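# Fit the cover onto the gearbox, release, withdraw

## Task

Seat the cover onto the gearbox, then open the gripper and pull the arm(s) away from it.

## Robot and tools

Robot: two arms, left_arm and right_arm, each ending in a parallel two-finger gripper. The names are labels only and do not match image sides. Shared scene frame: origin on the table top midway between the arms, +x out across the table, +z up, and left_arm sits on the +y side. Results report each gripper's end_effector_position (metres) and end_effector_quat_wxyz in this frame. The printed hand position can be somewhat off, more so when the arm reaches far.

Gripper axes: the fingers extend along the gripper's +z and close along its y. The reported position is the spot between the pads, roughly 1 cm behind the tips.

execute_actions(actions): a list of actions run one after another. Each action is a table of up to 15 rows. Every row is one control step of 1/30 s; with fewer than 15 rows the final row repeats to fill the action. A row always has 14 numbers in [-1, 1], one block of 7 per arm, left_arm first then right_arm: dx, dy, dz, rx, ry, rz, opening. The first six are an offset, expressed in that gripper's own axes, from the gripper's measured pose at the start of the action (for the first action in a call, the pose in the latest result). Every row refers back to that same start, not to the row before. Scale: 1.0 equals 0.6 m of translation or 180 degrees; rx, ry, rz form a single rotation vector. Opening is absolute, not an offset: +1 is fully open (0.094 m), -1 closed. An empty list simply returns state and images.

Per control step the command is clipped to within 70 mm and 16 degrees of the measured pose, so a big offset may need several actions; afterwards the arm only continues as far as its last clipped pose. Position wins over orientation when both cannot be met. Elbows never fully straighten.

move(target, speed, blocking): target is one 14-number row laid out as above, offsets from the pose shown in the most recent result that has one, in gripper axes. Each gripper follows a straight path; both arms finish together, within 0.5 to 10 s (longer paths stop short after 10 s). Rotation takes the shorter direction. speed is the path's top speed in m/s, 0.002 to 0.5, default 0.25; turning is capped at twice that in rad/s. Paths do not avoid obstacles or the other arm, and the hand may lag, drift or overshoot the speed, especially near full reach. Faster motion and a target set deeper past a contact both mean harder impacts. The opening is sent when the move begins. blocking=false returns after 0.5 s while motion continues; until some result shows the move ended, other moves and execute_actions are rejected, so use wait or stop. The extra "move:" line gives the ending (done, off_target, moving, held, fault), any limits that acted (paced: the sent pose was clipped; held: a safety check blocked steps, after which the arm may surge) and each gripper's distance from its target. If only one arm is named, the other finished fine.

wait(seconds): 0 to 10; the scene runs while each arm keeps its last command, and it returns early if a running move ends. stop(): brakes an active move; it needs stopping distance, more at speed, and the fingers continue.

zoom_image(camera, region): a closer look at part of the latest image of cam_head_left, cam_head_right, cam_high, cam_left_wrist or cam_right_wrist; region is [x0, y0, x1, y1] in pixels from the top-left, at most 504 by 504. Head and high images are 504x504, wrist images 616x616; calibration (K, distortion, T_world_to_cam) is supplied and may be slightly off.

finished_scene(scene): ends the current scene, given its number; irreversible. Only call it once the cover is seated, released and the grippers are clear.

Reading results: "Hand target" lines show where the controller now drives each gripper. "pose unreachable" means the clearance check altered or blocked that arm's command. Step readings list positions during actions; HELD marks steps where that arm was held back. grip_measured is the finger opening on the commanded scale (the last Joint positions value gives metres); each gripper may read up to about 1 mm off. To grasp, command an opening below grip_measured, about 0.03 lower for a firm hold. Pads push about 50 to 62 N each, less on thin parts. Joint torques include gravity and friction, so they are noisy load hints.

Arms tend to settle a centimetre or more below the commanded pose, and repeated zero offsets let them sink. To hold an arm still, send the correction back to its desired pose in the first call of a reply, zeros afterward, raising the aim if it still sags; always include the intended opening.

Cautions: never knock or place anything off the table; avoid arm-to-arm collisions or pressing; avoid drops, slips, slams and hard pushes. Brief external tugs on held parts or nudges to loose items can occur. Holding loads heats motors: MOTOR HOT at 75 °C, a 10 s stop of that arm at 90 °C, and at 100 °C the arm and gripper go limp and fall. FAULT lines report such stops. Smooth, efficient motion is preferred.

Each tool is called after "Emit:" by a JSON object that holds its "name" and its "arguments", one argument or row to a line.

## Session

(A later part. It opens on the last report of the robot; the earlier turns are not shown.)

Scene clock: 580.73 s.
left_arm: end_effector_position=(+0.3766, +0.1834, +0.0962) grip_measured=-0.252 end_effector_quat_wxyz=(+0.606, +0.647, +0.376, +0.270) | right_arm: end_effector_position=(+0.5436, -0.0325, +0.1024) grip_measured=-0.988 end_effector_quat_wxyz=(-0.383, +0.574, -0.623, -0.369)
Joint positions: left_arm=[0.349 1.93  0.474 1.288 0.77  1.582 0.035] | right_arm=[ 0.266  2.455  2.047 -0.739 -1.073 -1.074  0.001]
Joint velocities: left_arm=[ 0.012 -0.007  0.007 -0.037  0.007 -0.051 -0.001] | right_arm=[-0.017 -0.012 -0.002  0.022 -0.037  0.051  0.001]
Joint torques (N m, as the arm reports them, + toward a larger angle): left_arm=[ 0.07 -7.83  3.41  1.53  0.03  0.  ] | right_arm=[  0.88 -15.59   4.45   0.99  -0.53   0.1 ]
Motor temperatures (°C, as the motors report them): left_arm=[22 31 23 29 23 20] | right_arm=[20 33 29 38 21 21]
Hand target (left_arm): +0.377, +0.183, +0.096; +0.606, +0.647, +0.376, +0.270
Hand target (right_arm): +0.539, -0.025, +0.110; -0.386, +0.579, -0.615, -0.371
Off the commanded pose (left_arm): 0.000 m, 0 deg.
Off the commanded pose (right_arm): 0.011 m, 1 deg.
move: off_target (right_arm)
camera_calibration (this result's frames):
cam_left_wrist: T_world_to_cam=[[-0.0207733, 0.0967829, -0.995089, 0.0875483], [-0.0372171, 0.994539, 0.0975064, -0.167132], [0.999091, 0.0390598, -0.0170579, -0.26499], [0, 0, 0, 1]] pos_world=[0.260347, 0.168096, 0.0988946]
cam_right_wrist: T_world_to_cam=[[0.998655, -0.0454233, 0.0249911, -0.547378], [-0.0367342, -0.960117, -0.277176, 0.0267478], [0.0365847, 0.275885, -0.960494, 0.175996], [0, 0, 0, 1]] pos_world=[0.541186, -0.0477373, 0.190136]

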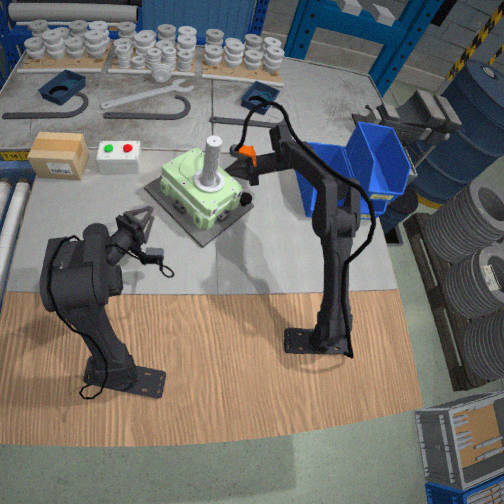

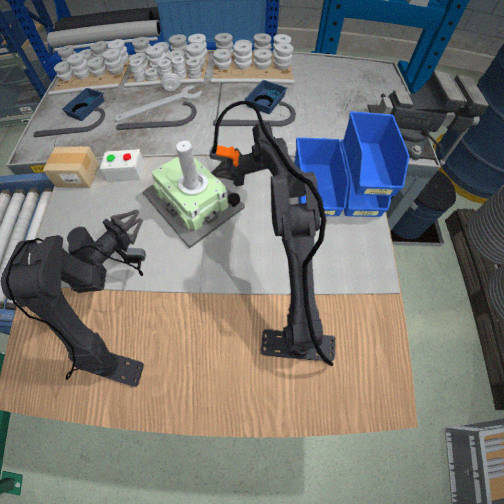

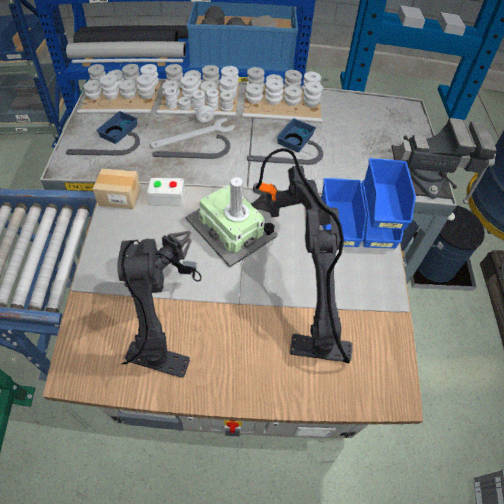

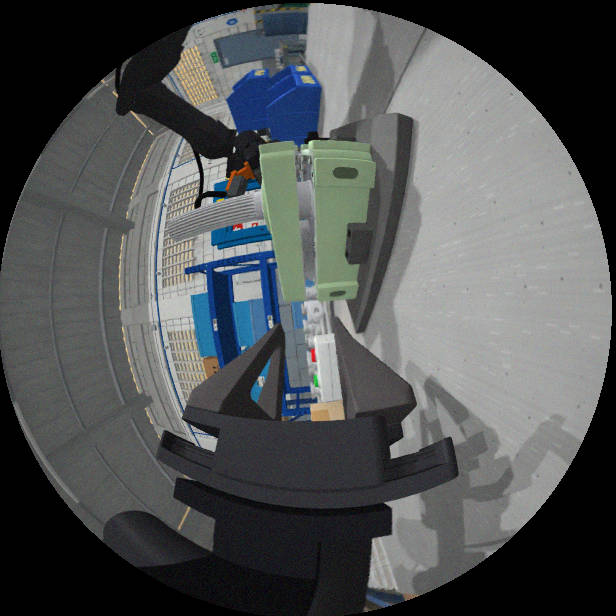

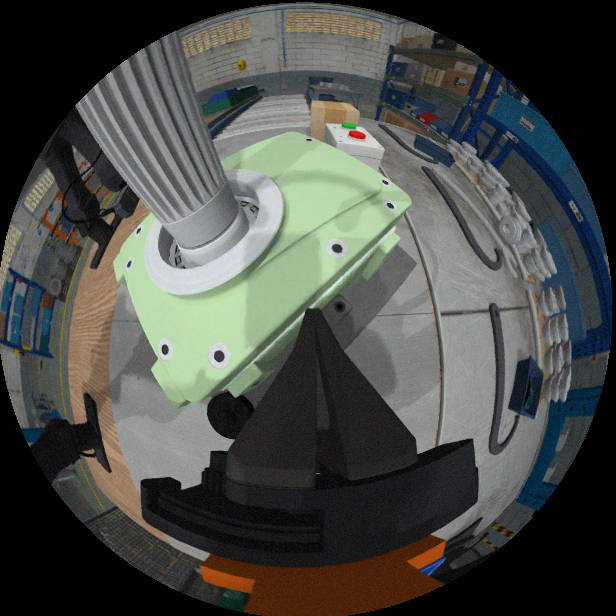

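Emit:
{"name": "move", "arguments": {
  "target": [0.08,0.04,0,0,0,0,-1,-0.015,-0.02,0,0,0,0,-1],
  "speed": 0.1
}}

Emit:
{"name": "move", "arguments": {
  "target": [0,0.03,0.16,0,0,0,-1,-0.012,0,0,0,0,0,-1],
  "speed": 0.08
}}

Scene clock: 589.67 s.
left_arm: end_effector_position=(+0.4041, +0.2199, +0.1092) grip_measured=-0.997 end_effector_quat_wxyz=(+0.605, +0.646, +0.381, +0.268) | right_arm: end_effector_position=(+0.5560, -0.0308, +0.1089) grip_measured=-0.988 end_effector_quat_wxyz=(-0.388, +0.576, -0.621, -0.364)
Joint positions: left_arm=[0.452 1.93  0.623 1.113 0.866 1.604 0.   ] | right_arm=[ 0.266  2.501  2.155 -0.782 -1.069 -1.069  0.001]
Joint velocities: left_arm=[-0.007  0.002  0.007 -0.007  0.037 -0.037 -0.001] | right_arm=[-0.007 -0.007 -0.002 -0.037 -0.037  0.022  0.001]
Joint torques (N m, as the arm reports them, + toward a larger angle): left_arm=[ 0.76 -9.48  5.6   1.26  0.22  0.  ] | right_arm=[  0.15 -12.97   7.79   0.62  -0.5    0.06]
Motor temperatures (°C, as the motors report them): left_arm=[22 30 23 29 23 20] | right_arm=[20 36 29 37 21 21]
Hand target (left_arm): +0.407, +0.223, +0.115; +0.607, +0.646, +0.376, +0.270
Hand target (right_arm): +0.556, -0.029, +0.110; -0.383, +0.574, -0.623, -0.369
Off the commanded pose (left_arm): 0.007 m, 1 deg.
Off the commanded pose (right_arm): 0.002 m, 1 deg.
move: done
camera_calibration (this result's frames):
cam_left_wrist: T_world_to_cam=[[-0.0304019, 0.0924183, -0.995256, 0.102387], [-0.0424058, 0.994701, 0.0936621, -0.201188], [0.998638, 0.0450521, -0.0263217, -0.293762], [0, 0, 0, 1]] pos_world=[0.287943, 0.203894, 0.113012]
cam_right_wrist: T_world_to_cam=[[0.998009, -0.0496508, 0.0389073, -0.561182], [-0.0369543, -0.96008, -0.277275, 0.0307264], [0.051121, 0.275285, -0.960003, 0.173138], [0, 0, 0, 1]] pos_world=[0.552348, -0.0460257, 0.196567]

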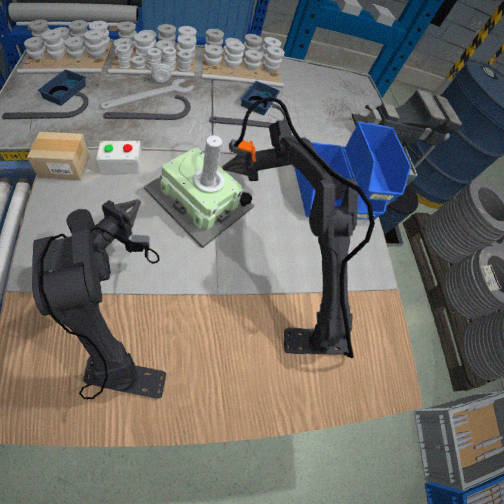

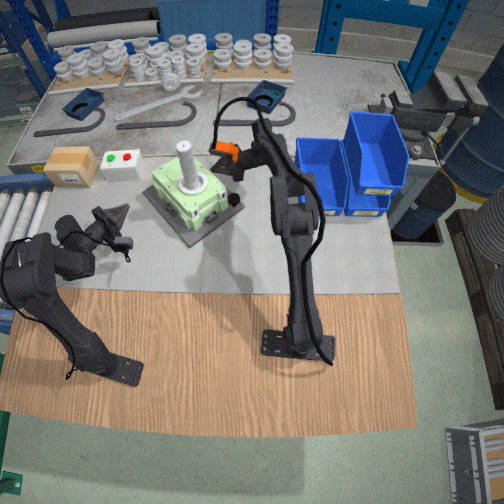

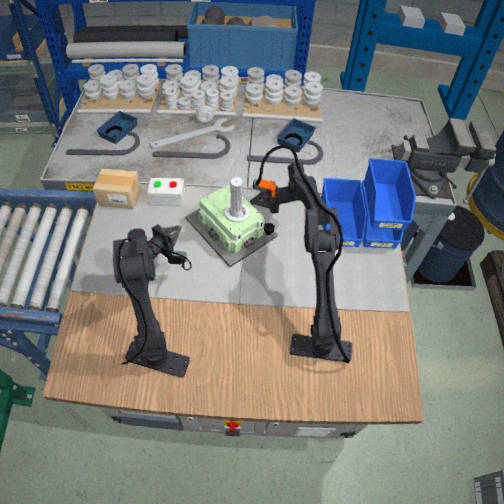

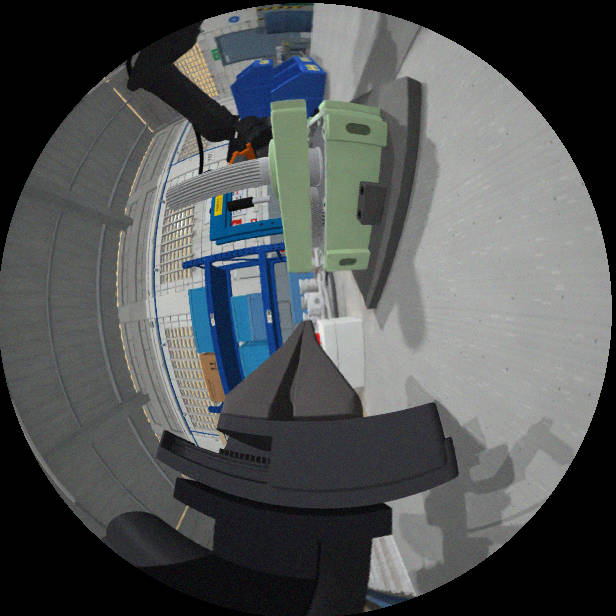

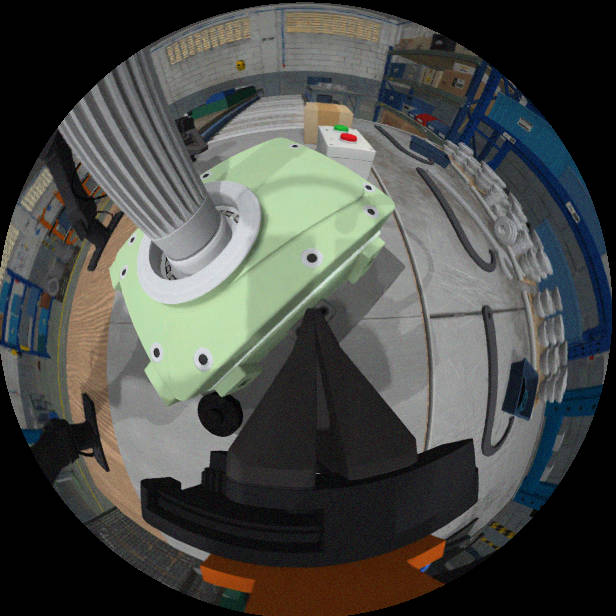

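Scene clock: 591.33 s.
left_arm: end_effector_position=(+0.4801, +0.1692, +0.1120) grip_measured=-0.997 end_effector_quat_wxyz=(+0.602, +0.649, +0.375, +0.274) | right_arm: end_effector_position=(+0.5564, -0.0312, +0.1081) grip_measured=-0.988 end_effector_quat_wxyz=(-0.386, +0.574, -0.624, -0.363)
Joint positions: left_arm=[0.267 2.088 0.916 1.009 0.681 1.577 0.   ] | right_arm=[ 0.266  2.501  2.155 -0.782 -1.064 -1.064  0.001]
Joint velocities: left_arm=[ 0.012  0.002  0.007  0.007 -0.022  0.022 -0.002] | right_arm=[ 0.007 -0.007 -0.002 -0.007  0.037 -0.066 -0.001]
Joint torques (N m, as the arm reports them, + toward a larger angle): left_arm=[ -0.68 -10.61   6.42   1.35  -0.05  -0.17] | right_arm=[  0.38 -14.26   7.08   0.79  -0.49   0.08]
Motor temperatures (°C, as the motors report them): left_arm=[22 30 23 29 23 20] | right_arm=[20 36 29 37 21 21]
Hand target (left_arm): +0.485, +0.166, +0.115; +0.604, +0.646, +0.381, +0.269
Hand target (right_arm): +0.556, -0.028, +0.115; -0.388, +0.575, -0.621, -0.364
Off the commanded pose (left_arm): 0.007 m, 1 deg.
Off the commanded pose (right_arm): 0.008 m, 0 deg.
move: done
camera_calibration (this result's frames):
cam_left_wrist: T_world_to_cam=[[-0.0200655, 0.10831, -0.993915, 0.104402], [-0.0427289, 0.993114, 0.109085, -0.149093], [0.998885, 0.0446578, -0.0152993, -0.368659], [0, 0, 0, 1]] pos_world=[0.363972, 0.153222, 0.114391]
cam_right_wrist: T_world_to_cam=[[0.997915, -0.0539276, 0.0354693, -0.561307], [-0.0422413, -0.961127, -0.272856, 0.032584], [0.0488049, 0.270788, -0.961401, 0.173802], [0, 0, 0, 1]] pos_world=[0.55303, -0.0460162, 0.195893]

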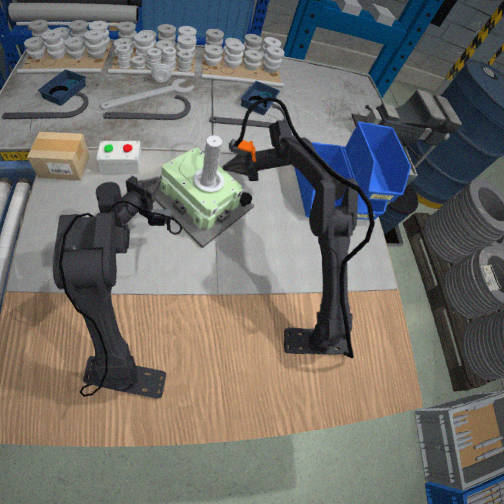

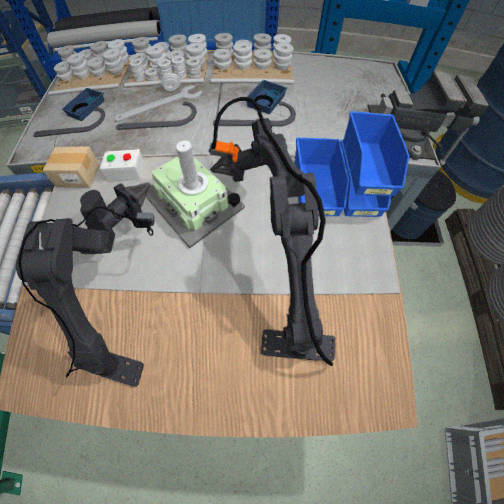

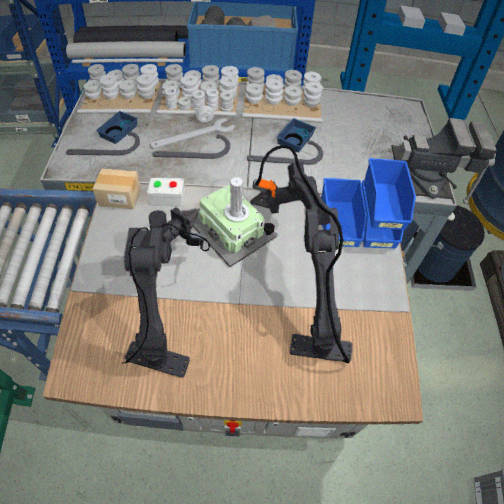

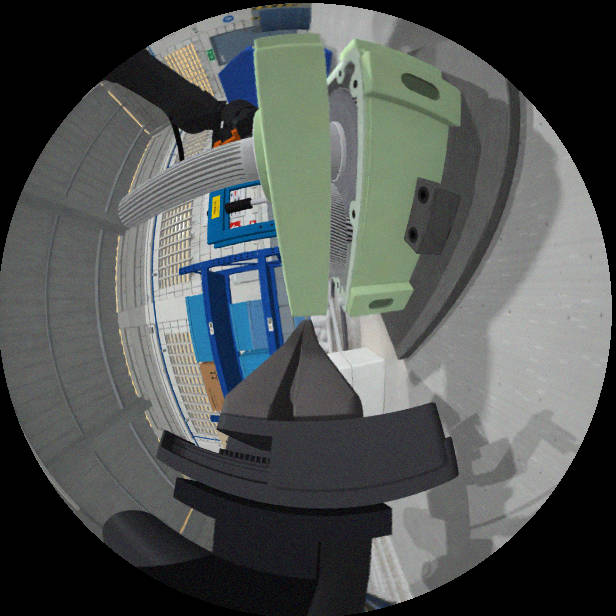

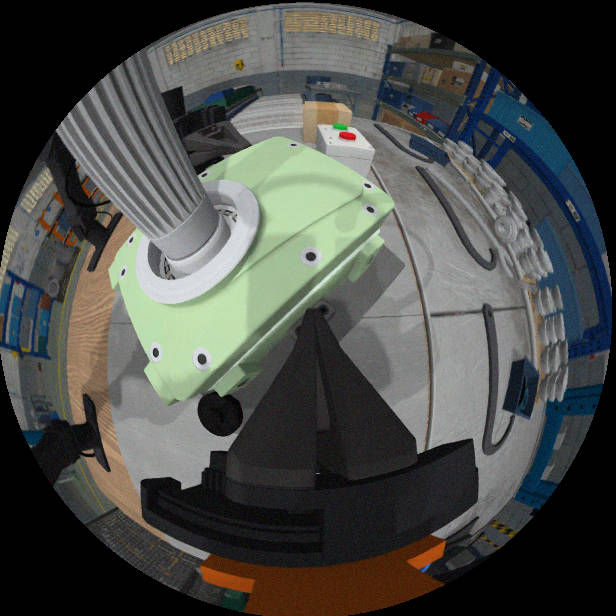

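Emit:
{"name": "move", "arguments": {
  "target": [0.05,0.015,0,0,0,0,-1,-0.012,0,0,0,0,0,-1],
  "speed": 0.08
}}

Emit:
{"name": "move", "arguments": {
  "target": [0,0.018,0.09,0,0,0,-1,-0.012,0,0,0,0,0,-1],
  "speed": 0.06
}}

Emit:
{"name": "move", "arguments": {
  "target": [-0.04,0.005,0,0,0,0,-1,-0.012,0,0,0,0,0,-1],
  "speed": 0.02
}}

Scene clock: 595.83 s.
left_arm: end_effector_position=(+0.4952, +0.1918, +0.1171) grip_measured=-0.997 end_effector_quat_wxyz=(+0.601, +0.647, +0.377, +0.279) | right_arm: end_effector_position=(+0.5569, -0.0316, +0.1074) grip_measured=-0.988 end_effector_quat_wxyz=(-0.384, +0.573, -0.627, -0.362)
Joint positions: left_arm=[0.319 2.114 0.993 0.958 0.723 1.585 0.   ] | right_arm=[ 0.266  2.501  2.155 -0.782 -1.059 -1.059  0.001]
Joint velocities: left_arm=[-0.017 -0.007 -0.012 -0.066  0.037  0.007  0.   ] | right_arm=[-0.007  0.002 -0.002 -0.007 -0.037 -0.066  0.   ]
Joint torques (N m, as the arm reports them, + toward a larger angle): left_arm=[  0.65 -10.93   6.62   1.34   0.18   0.04] | right_arm=[  0.39 -14.23   7.09   0.78  -0.49   0.08]
Motor temperatures (°C, as the motors report them): left_arm=[22 31 24 29 23 20] | right_arm=[20 37 29 36 21 21]
Hand target (left_arm): +0.498, +0.194, +0.119; +0.602, +0.649, +0.375, +0.275
Hand target (right_arm): +0.557, -0.028, +0.115; +0.386, -0.574, +0.624, +0.363
Off the commanded pose (left_arm): 0.004 m, 1 deg.
Off the commanded pose (right_arm): 0.008 m, 0 deg.
move: done
camera_calibration (this result's frames):
cam_left_wrist: T_world_to_cam=[[-0.016758, 0.107221, -0.994094, 0.105844], [-0.0530943, 0.992735, 0.107969, -0.166122], [0.998449, 0.0545901, -0.0109435, -0.386865], [0, 0, 0, 1]] pos_world=[0.379218, 0.174685, 0.118921]
cam_right_wrist: T_world_to_cam=[[0.997786, -0.0580709, 0.032403, -0.561457], [-0.0472796, -0.962142, -0.268416, 0.0343084], [0.0467635, 0.26629, -0.962758, 0.174308], [0, 0, 0, 1]] pos_world=[0.553685, -0.0460113, 0.195219]

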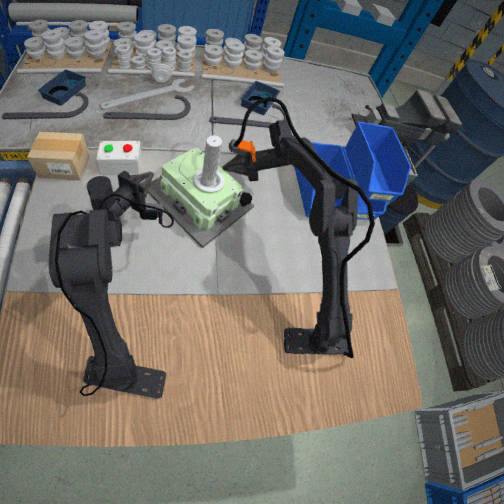

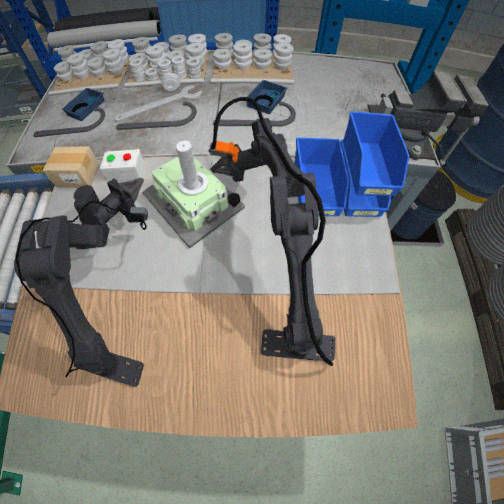

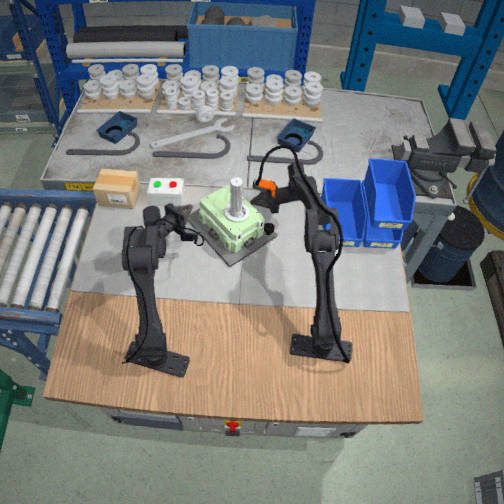

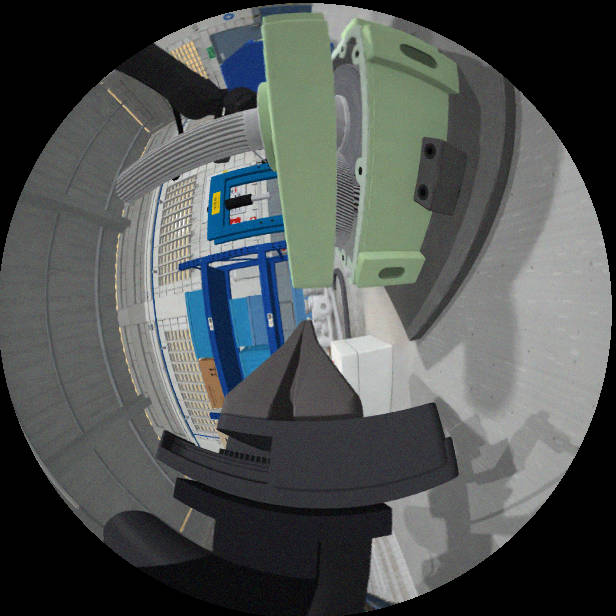

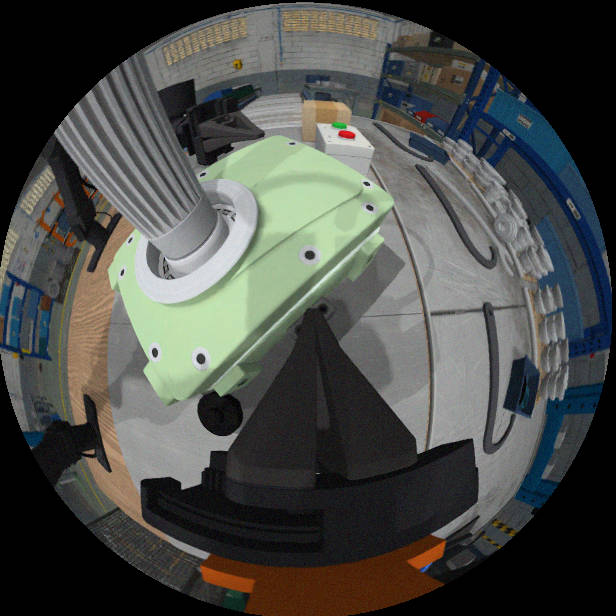

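Scene clock: 597.07 s.
left_arm: end_effector_position=(+0.5367, +0.1671, +0.1169) grip_measured=-0.997 end_effector_quat_wxyz=(+0.598, +0.649, +0.374, +0.284) | right_arm: end_effector_position=(+0.5573, -0.0320, +0.1066) grip_measured=-0.988 end_effector_quat_wxyz=(-0.383, +0.572, -0.629, -0.360)
Joint positions: left_arm=[0.248 2.216 1.182 0.881 0.648 1.585 0.   ] | right_arm=[ 0.266  2.501  2.155 -0.782 -1.053 -1.055  0.001]
Joint velocities: left_arm=[ 0.002 -0.012 -0.007 -0.022  0.007  0.051 -0.   ] | right_arm=[-0.007 -0.017  0.022 -0.037  0.022  0.022 -0.   ]
Joint torques (N m, as the arm reports them, + toward a larger angle): left_arm=[ -0.84 -12.6    7.08   1.41  -0.05  -0.16] | right_arm=[  0.39 -14.24   7.11   0.78  -0.49   0.15]
Motor temperatures (°C, as the motors report them): left_arm=[22 31 24 29 23 20] | right_arm=[20 37 29 36 21 21]
Hand target (left_arm): +0.541, +0.162, +0.121; +0.601, +0.647, +0.377, +0.279
Hand target (right_arm): +0.557, -0.028, +0.114; +0.385, -0.573, +0.627, +0.361
Off the commanded pose (left_arm): 0.008 m, 1 deg.
Off the commanded pose (right_arm): 0.008 m, 0 deg.
move: done
camera_calibration (this result's frames):
cam_left_wrist: T_world_to_cam=[[-0.00940807, 0.119588, -0.992779, 0.102879], [-0.0568338, 0.991154, 0.11993, -0.138535], [0.998339, 0.0575518, -0.00252822, -0.428389], [0, 0, 0, 1]] pos_world=[0.420772, 0.149661, 0.117668]
cam_right_wrist: T_world_to_cam=[[0.997629, -0.0622469, 0.0293655, -0.561603], [-0.0523232, -0.963112, -0.263966, 0.0360424], [0.0447134, 0.261804, -0.964085, 0.174816], [0, 0, 0, 1]] pos_world=[0.55434, -0.0460126, 0.194543]

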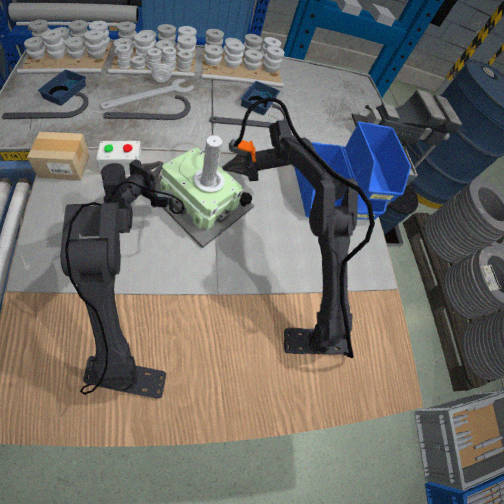

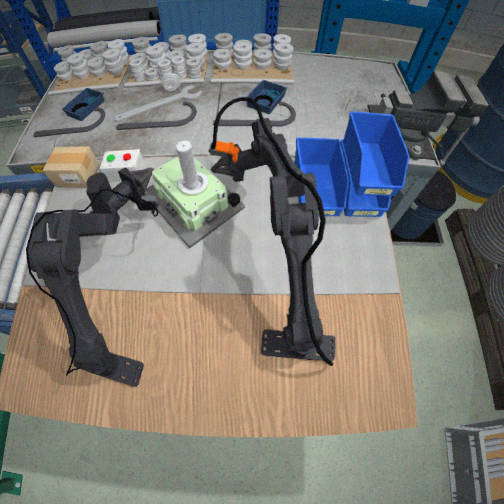

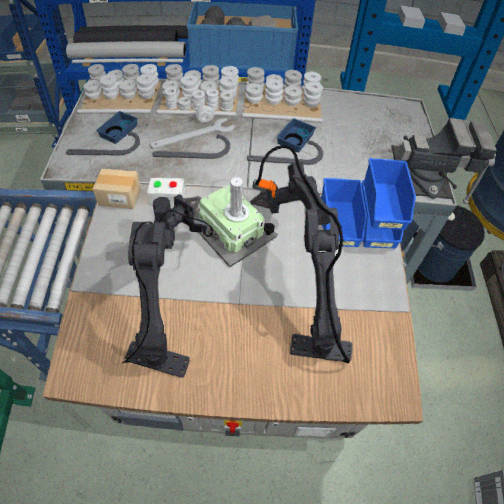

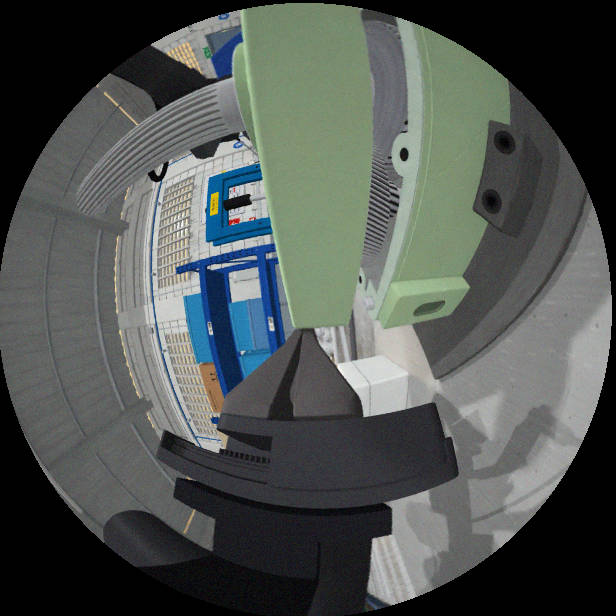

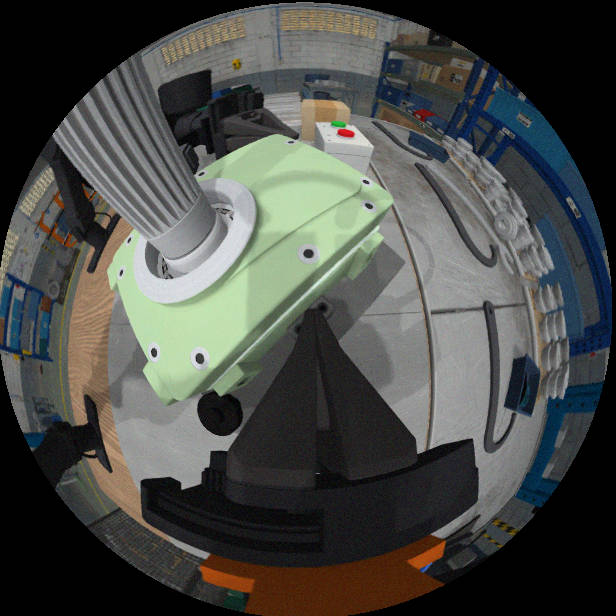

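Scene clock: 598.50 s.
left_arm: end_effector_position=(+0.5319, +0.1685, +0.1043) grip_measured=-0.997 end_effector_quat_wxyz=(+0.579, +0.645, +0.401, +0.295) | right_arm: end_effector_position=(+0.5577, -0.0324, +0.1059) grip_measured=-0.988 end_effector_quat_wxyz=(-0.381, +0.571, -0.632, -0.359)
Joint positions: left_arm=[0.23  2.204 1.129 0.89  0.567 1.585 0.   ] | right_arm=[ 0.266  2.501  2.155 -0.782 -1.048 -1.05   0.001]
Joint velocities: left_arm=[-0.007 -0.017 -0.002 -0.037  0.007  0.066 -0.   ] | right_arm=[-0.012  0.002 -0.002 -0.081 -0.037  0.007 -0.   ]
Joint torques (N m, as the arm reports them, + toward a larger angle): left_arm=[ -2.13 -15.21   4.18   1.73   0.45  -0.09] | right_arm=[  0.38 -14.22   7.16   0.78  -0.48   0.09]
Motor temperatures (°C, as the motors report them): left_arm=[22 31 24 29 23 20] | right_arm=[20 37 29 36 21 21]
Hand target (left_arm): +0.524, +0.148, +0.121; +0.598, +0.649, +0.374, +0.284
Hand target (right_arm): +0.558, -0.029, +0.113; +0.383, -0.572, +0.629, +0.360
Off the commanded pose (left_arm): 0.029 m, 4 deg.
Off the commanded pose (right_arm): 0.008 m, 0 deg.
move: off_target (left_arm)
camera_calibration (this result's frames):
cam_left_wrist: T_world_to_cam=[[-0.0475329, 0.130139, -0.990356, 0.108361], [-0.113986, 0.984293, 0.134813, -0.10864], [0.992345, 0.119295, -0.0319522, -0.427773], [0, 0, 0, 1]] pos_world=[0.417265, 0.143863, 0.108294]
cam_right_wrist: T_world_to_cam=[[0.997439, -0.0666274, 0.0260167, -0.561712], [-0.057626, -0.964019, -0.259514, 0.0379291], [0.0423713, 0.25735, -0.965389, 0.175484], [0, 0, 0, 1]] pos_world=[0.555023, -0.0460219, 0.193868]

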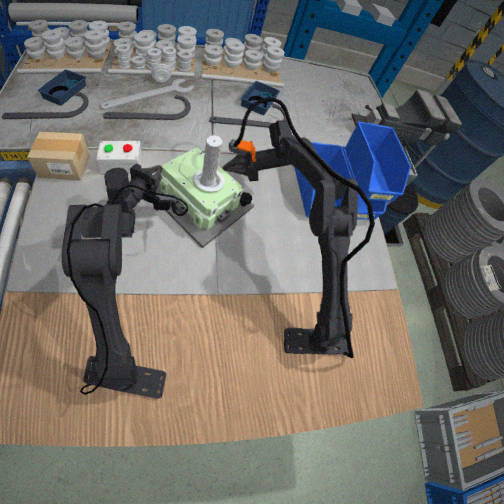

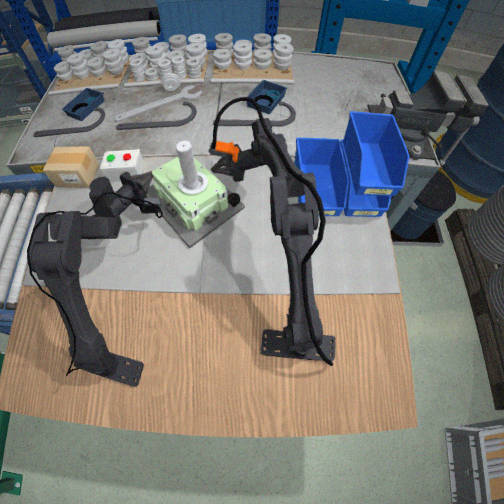

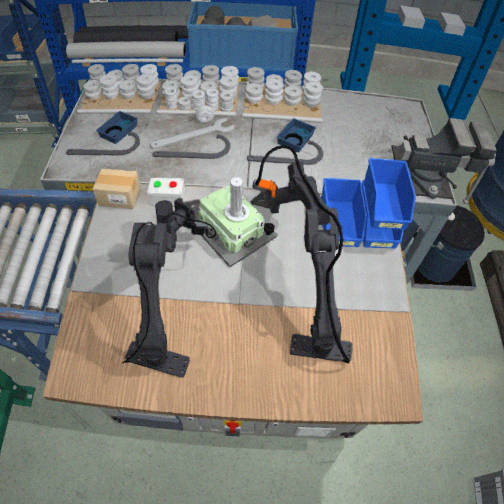

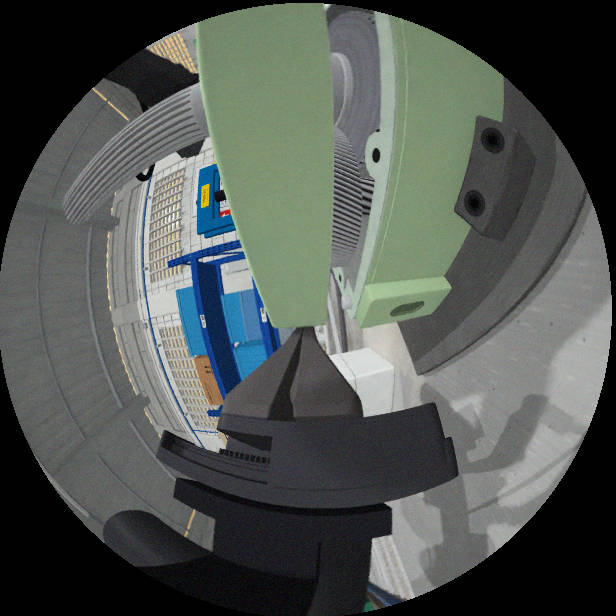

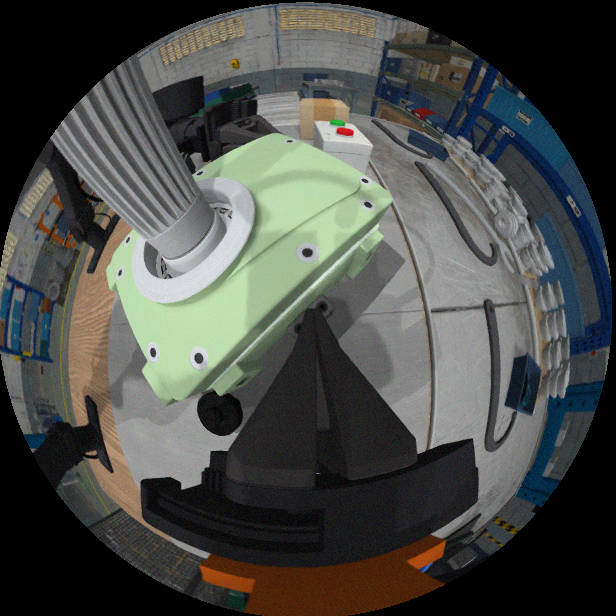

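Emit:
{"name": "move", "arguments": {
  "target": [0.02,0.02,-0.06,0,0,0,-1,-0.03,0,0.035,0,0,0,-1],
  "speed": 0.04
}}

Emit:
{"name": "move", "arguments": {
  "target": [0,0.01,0,0,0,0,-1,-0.02,0.025,0.012,0,0,0,-1],
  "speed": 0.02
}}

Scene clock: 602.53 s.
left_arm: end_effector_position=(+0.5126, +0.1940, +0.1111) grip_measured=-0.997 end_effector_quat_wxyz=(+0.578, +0.644, +0.406, +0.294) | right_arm: end_effector_position=(+0.5587, -0.0172, +0.1047) grip_measured=-0.988 end_effector_quat_wxyz=(-0.373, +0.564, -0.644, -0.357)
Joint positions: left_arm=[0.293 2.133 1.046 0.89  0.624 1.596 0.   ] | right_arm=[ 0.298  2.501  2.155 -0.739 -1.016 -0.97   0.001]
Joint velocities: left_arm=[-0.017 -0.002  0.002  0.007  0.081  0.007 -0.   ] | right_arm=[-0.002 -0.012  0.017 -0.022  0.007  0.037 -0.001]
Joint torques (N m, as the arm reports them, + toward a larger angle): left_arm=[  0.71 -14.52   4.39   1.4    0.2    0.01] | right_arm=[  1.24 -13.22   8.27   1.09  -0.53   0.11]
Motor temperatures (°C, as the motors report them): left_arm=[22 33 24 29 23 20] | right_arm=[20 38 29 36 21 21]
Hand target (left_arm): +0.509, +0.197, +0.121; +0.580, +0.644, +0.402, +0.295
Hand target (right_arm): +0.560, -0.006, +0.113; +0.382, -0.571, +0.632, +0.359
Off the commanded pose (left_arm): 0.011 m, 1 deg.
Off the commanded pose (right_arm): 0.014 m, 2 deg.
move: off_target (left_arm, right_arm)
camera_calibration (this result's frames):
cam_left_wrist: T_world_to_cam=[[-0.0546958, 0.127974, -0.990268, 0.114922], [-0.119126, 0.983833, 0.133722, -0.134015], [0.991371, 0.12528, -0.0385666, -0.411428], [0, 0, 0, 1]] pos_world=[0.398199, 0.168686, 0.115857]
cam_right_wrist: T_world_to_cam=[[0.996364, -0.0850466, 0.00515424, -0.559133], [-0.0812246, -0.966373, -0.243978, 0.0638871], [0.0257304, 0.242672, -0.969767, 0.179854], [0, 0, 0, 1]] pos_world=[0.557661, -0.029459, 0.192885]

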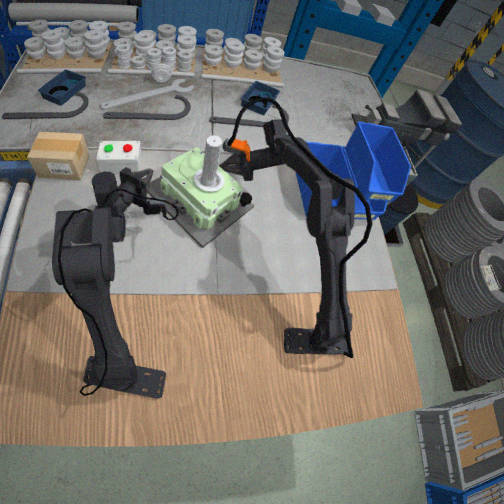

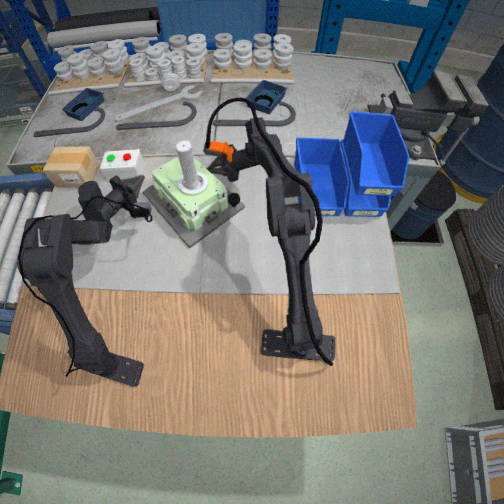

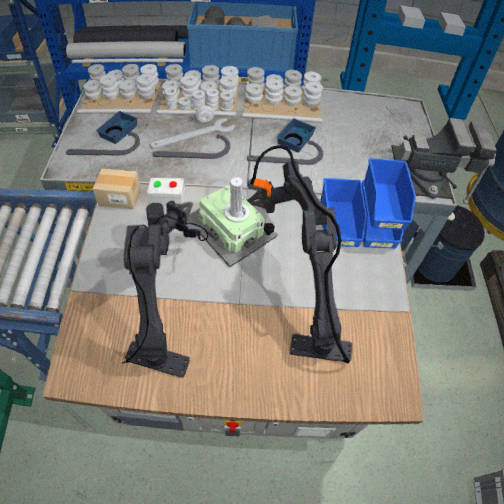

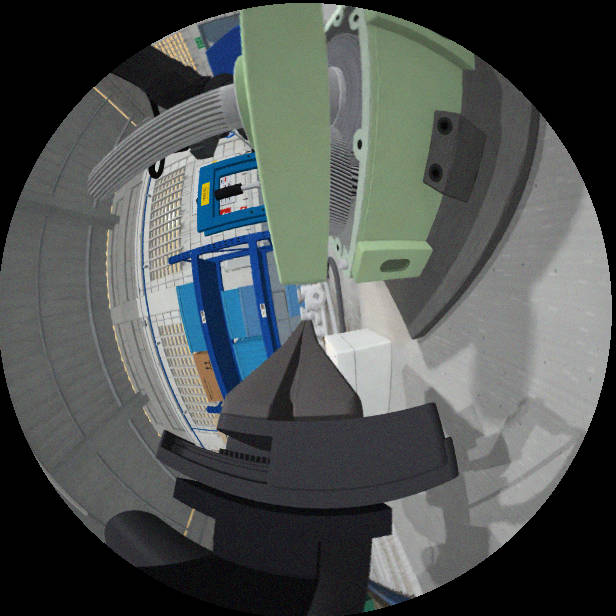

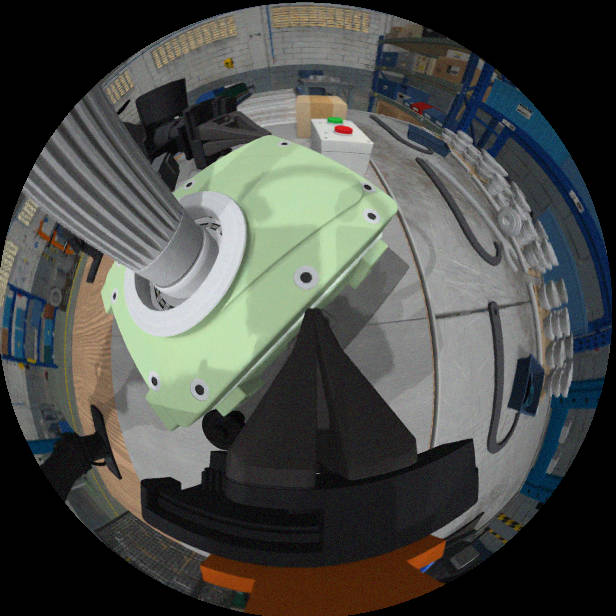

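Scene clock: 603.80 s.
left_arm: end_effector_position=(+0.5124, +0.1939, +0.1103) grip_measured=-0.997 end_effector_quat_wxyz=(+0.577, +0.645, +0.407, +0.293) | right_arm: end_effector_position=(+0.5562, -0.0183, +0.1009) grip_measured=-0.988 end_effector_quat_wxyz=(-0.371, +0.557, -0.659, -0.344)
Joint positions: left_arm=[0.293 2.133 1.046 0.886 0.624 1.596 0.   ] | right_arm=[ 0.303  2.458  2.073 -0.676 -0.977 -0.93   0.001]
Joint velocities: left_arm=[ 0.002  0.007 -0.017  0.007  0.007 -0.081 -0.   ] | right_arm=[ 0.002 -0.012 -0.007  0.022  0.007  0.007  0.001]
Joint torques (N m, as the arm reports them, + toward a larger angle): left_arm=[ -0.04 -12.97   5.69   1.4    0.05   0.01] | right_arm=[  1.63 -15.94   4.65   1.1   -0.67   0.07]
Motor temperatures (°C, as the motors report them): left_arm=[22 33 24 29 23 20] | right_arm=[20 38 29 36 21 21]
Hand target (left_arm): +0.514, +0.194, +0.117; +0.578, +0.644, +0.406, +0.294
Hand target (right_arm): +0.546, -0.004, +0.113; +0.373, -0.564, +0.644, +0.358
Off the commanded pose (left_arm): 0.007 m, 0 deg.
Off the commanded pose (right_arm): 0.022 m, 2 deg.
move: off_target (right_arm)
camera_calibration (this result's frames):
cam_left_wrist: T_world_to_cam=[[-0.058025, 0.127596, -0.990127, 0.115976], [-0.118302, 0.983931, 0.13373, -0.134312], [0.991281, 0.124893, -0.0419978, -0.410769], [0, 0, 0, 1]] pos_world=[0.398027, 0.168658, 0.115541]
cam_right_wrist: T_world_to_cam=[[0.993111, -0.117137, 0.00306937, -0.555296], [-0.113628, -0.969099, -0.218941, 0.0771255], [0.0286206, 0.217084, -0.975733, 0.17504], [0, 0, 0, 1]] pos_world=[0.555224, -0.0283017, 0.189382]

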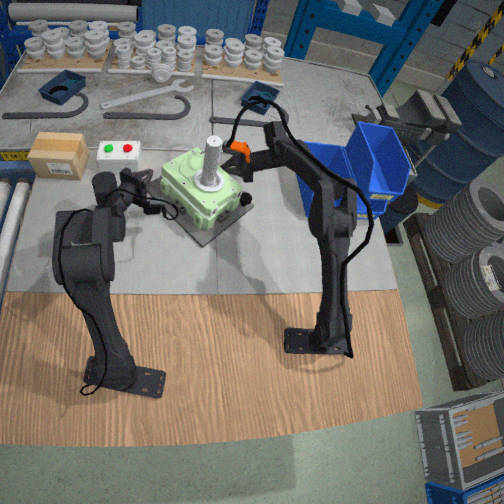

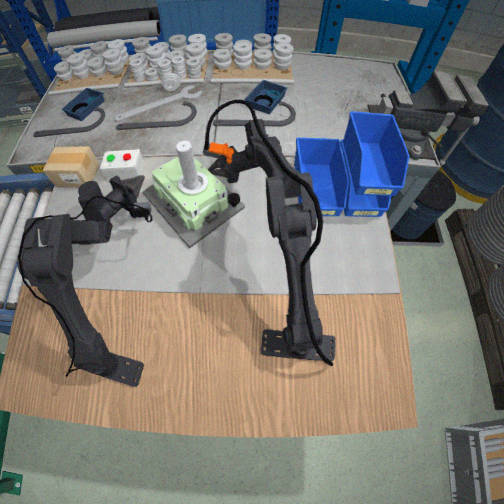

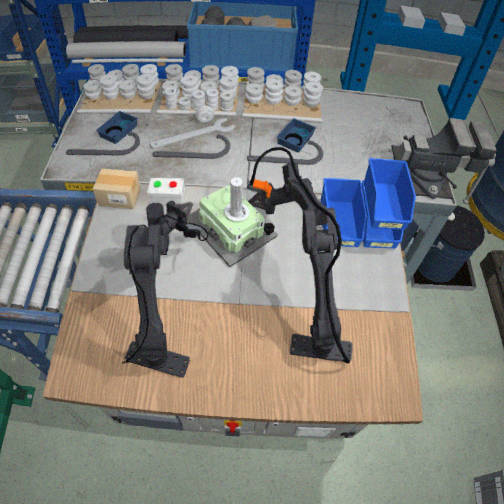

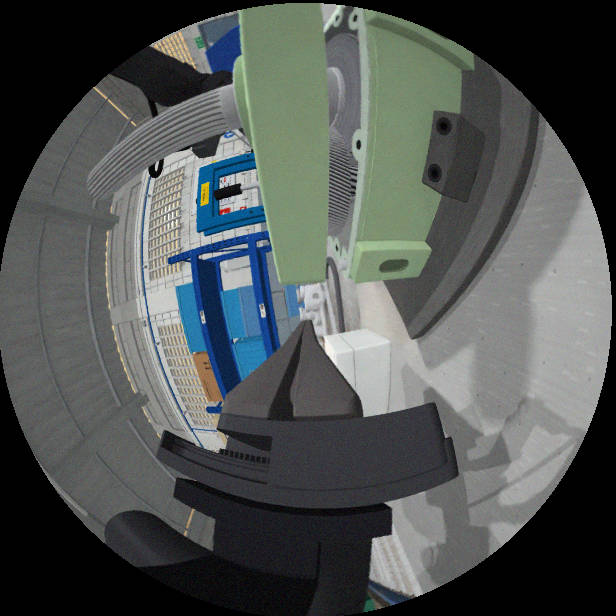

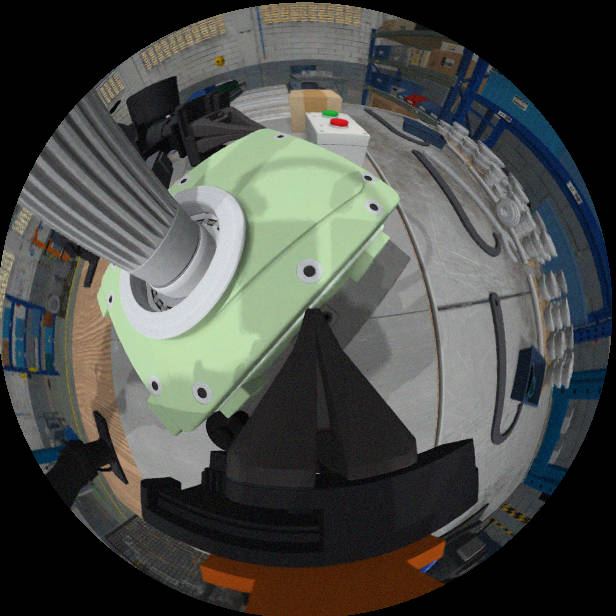

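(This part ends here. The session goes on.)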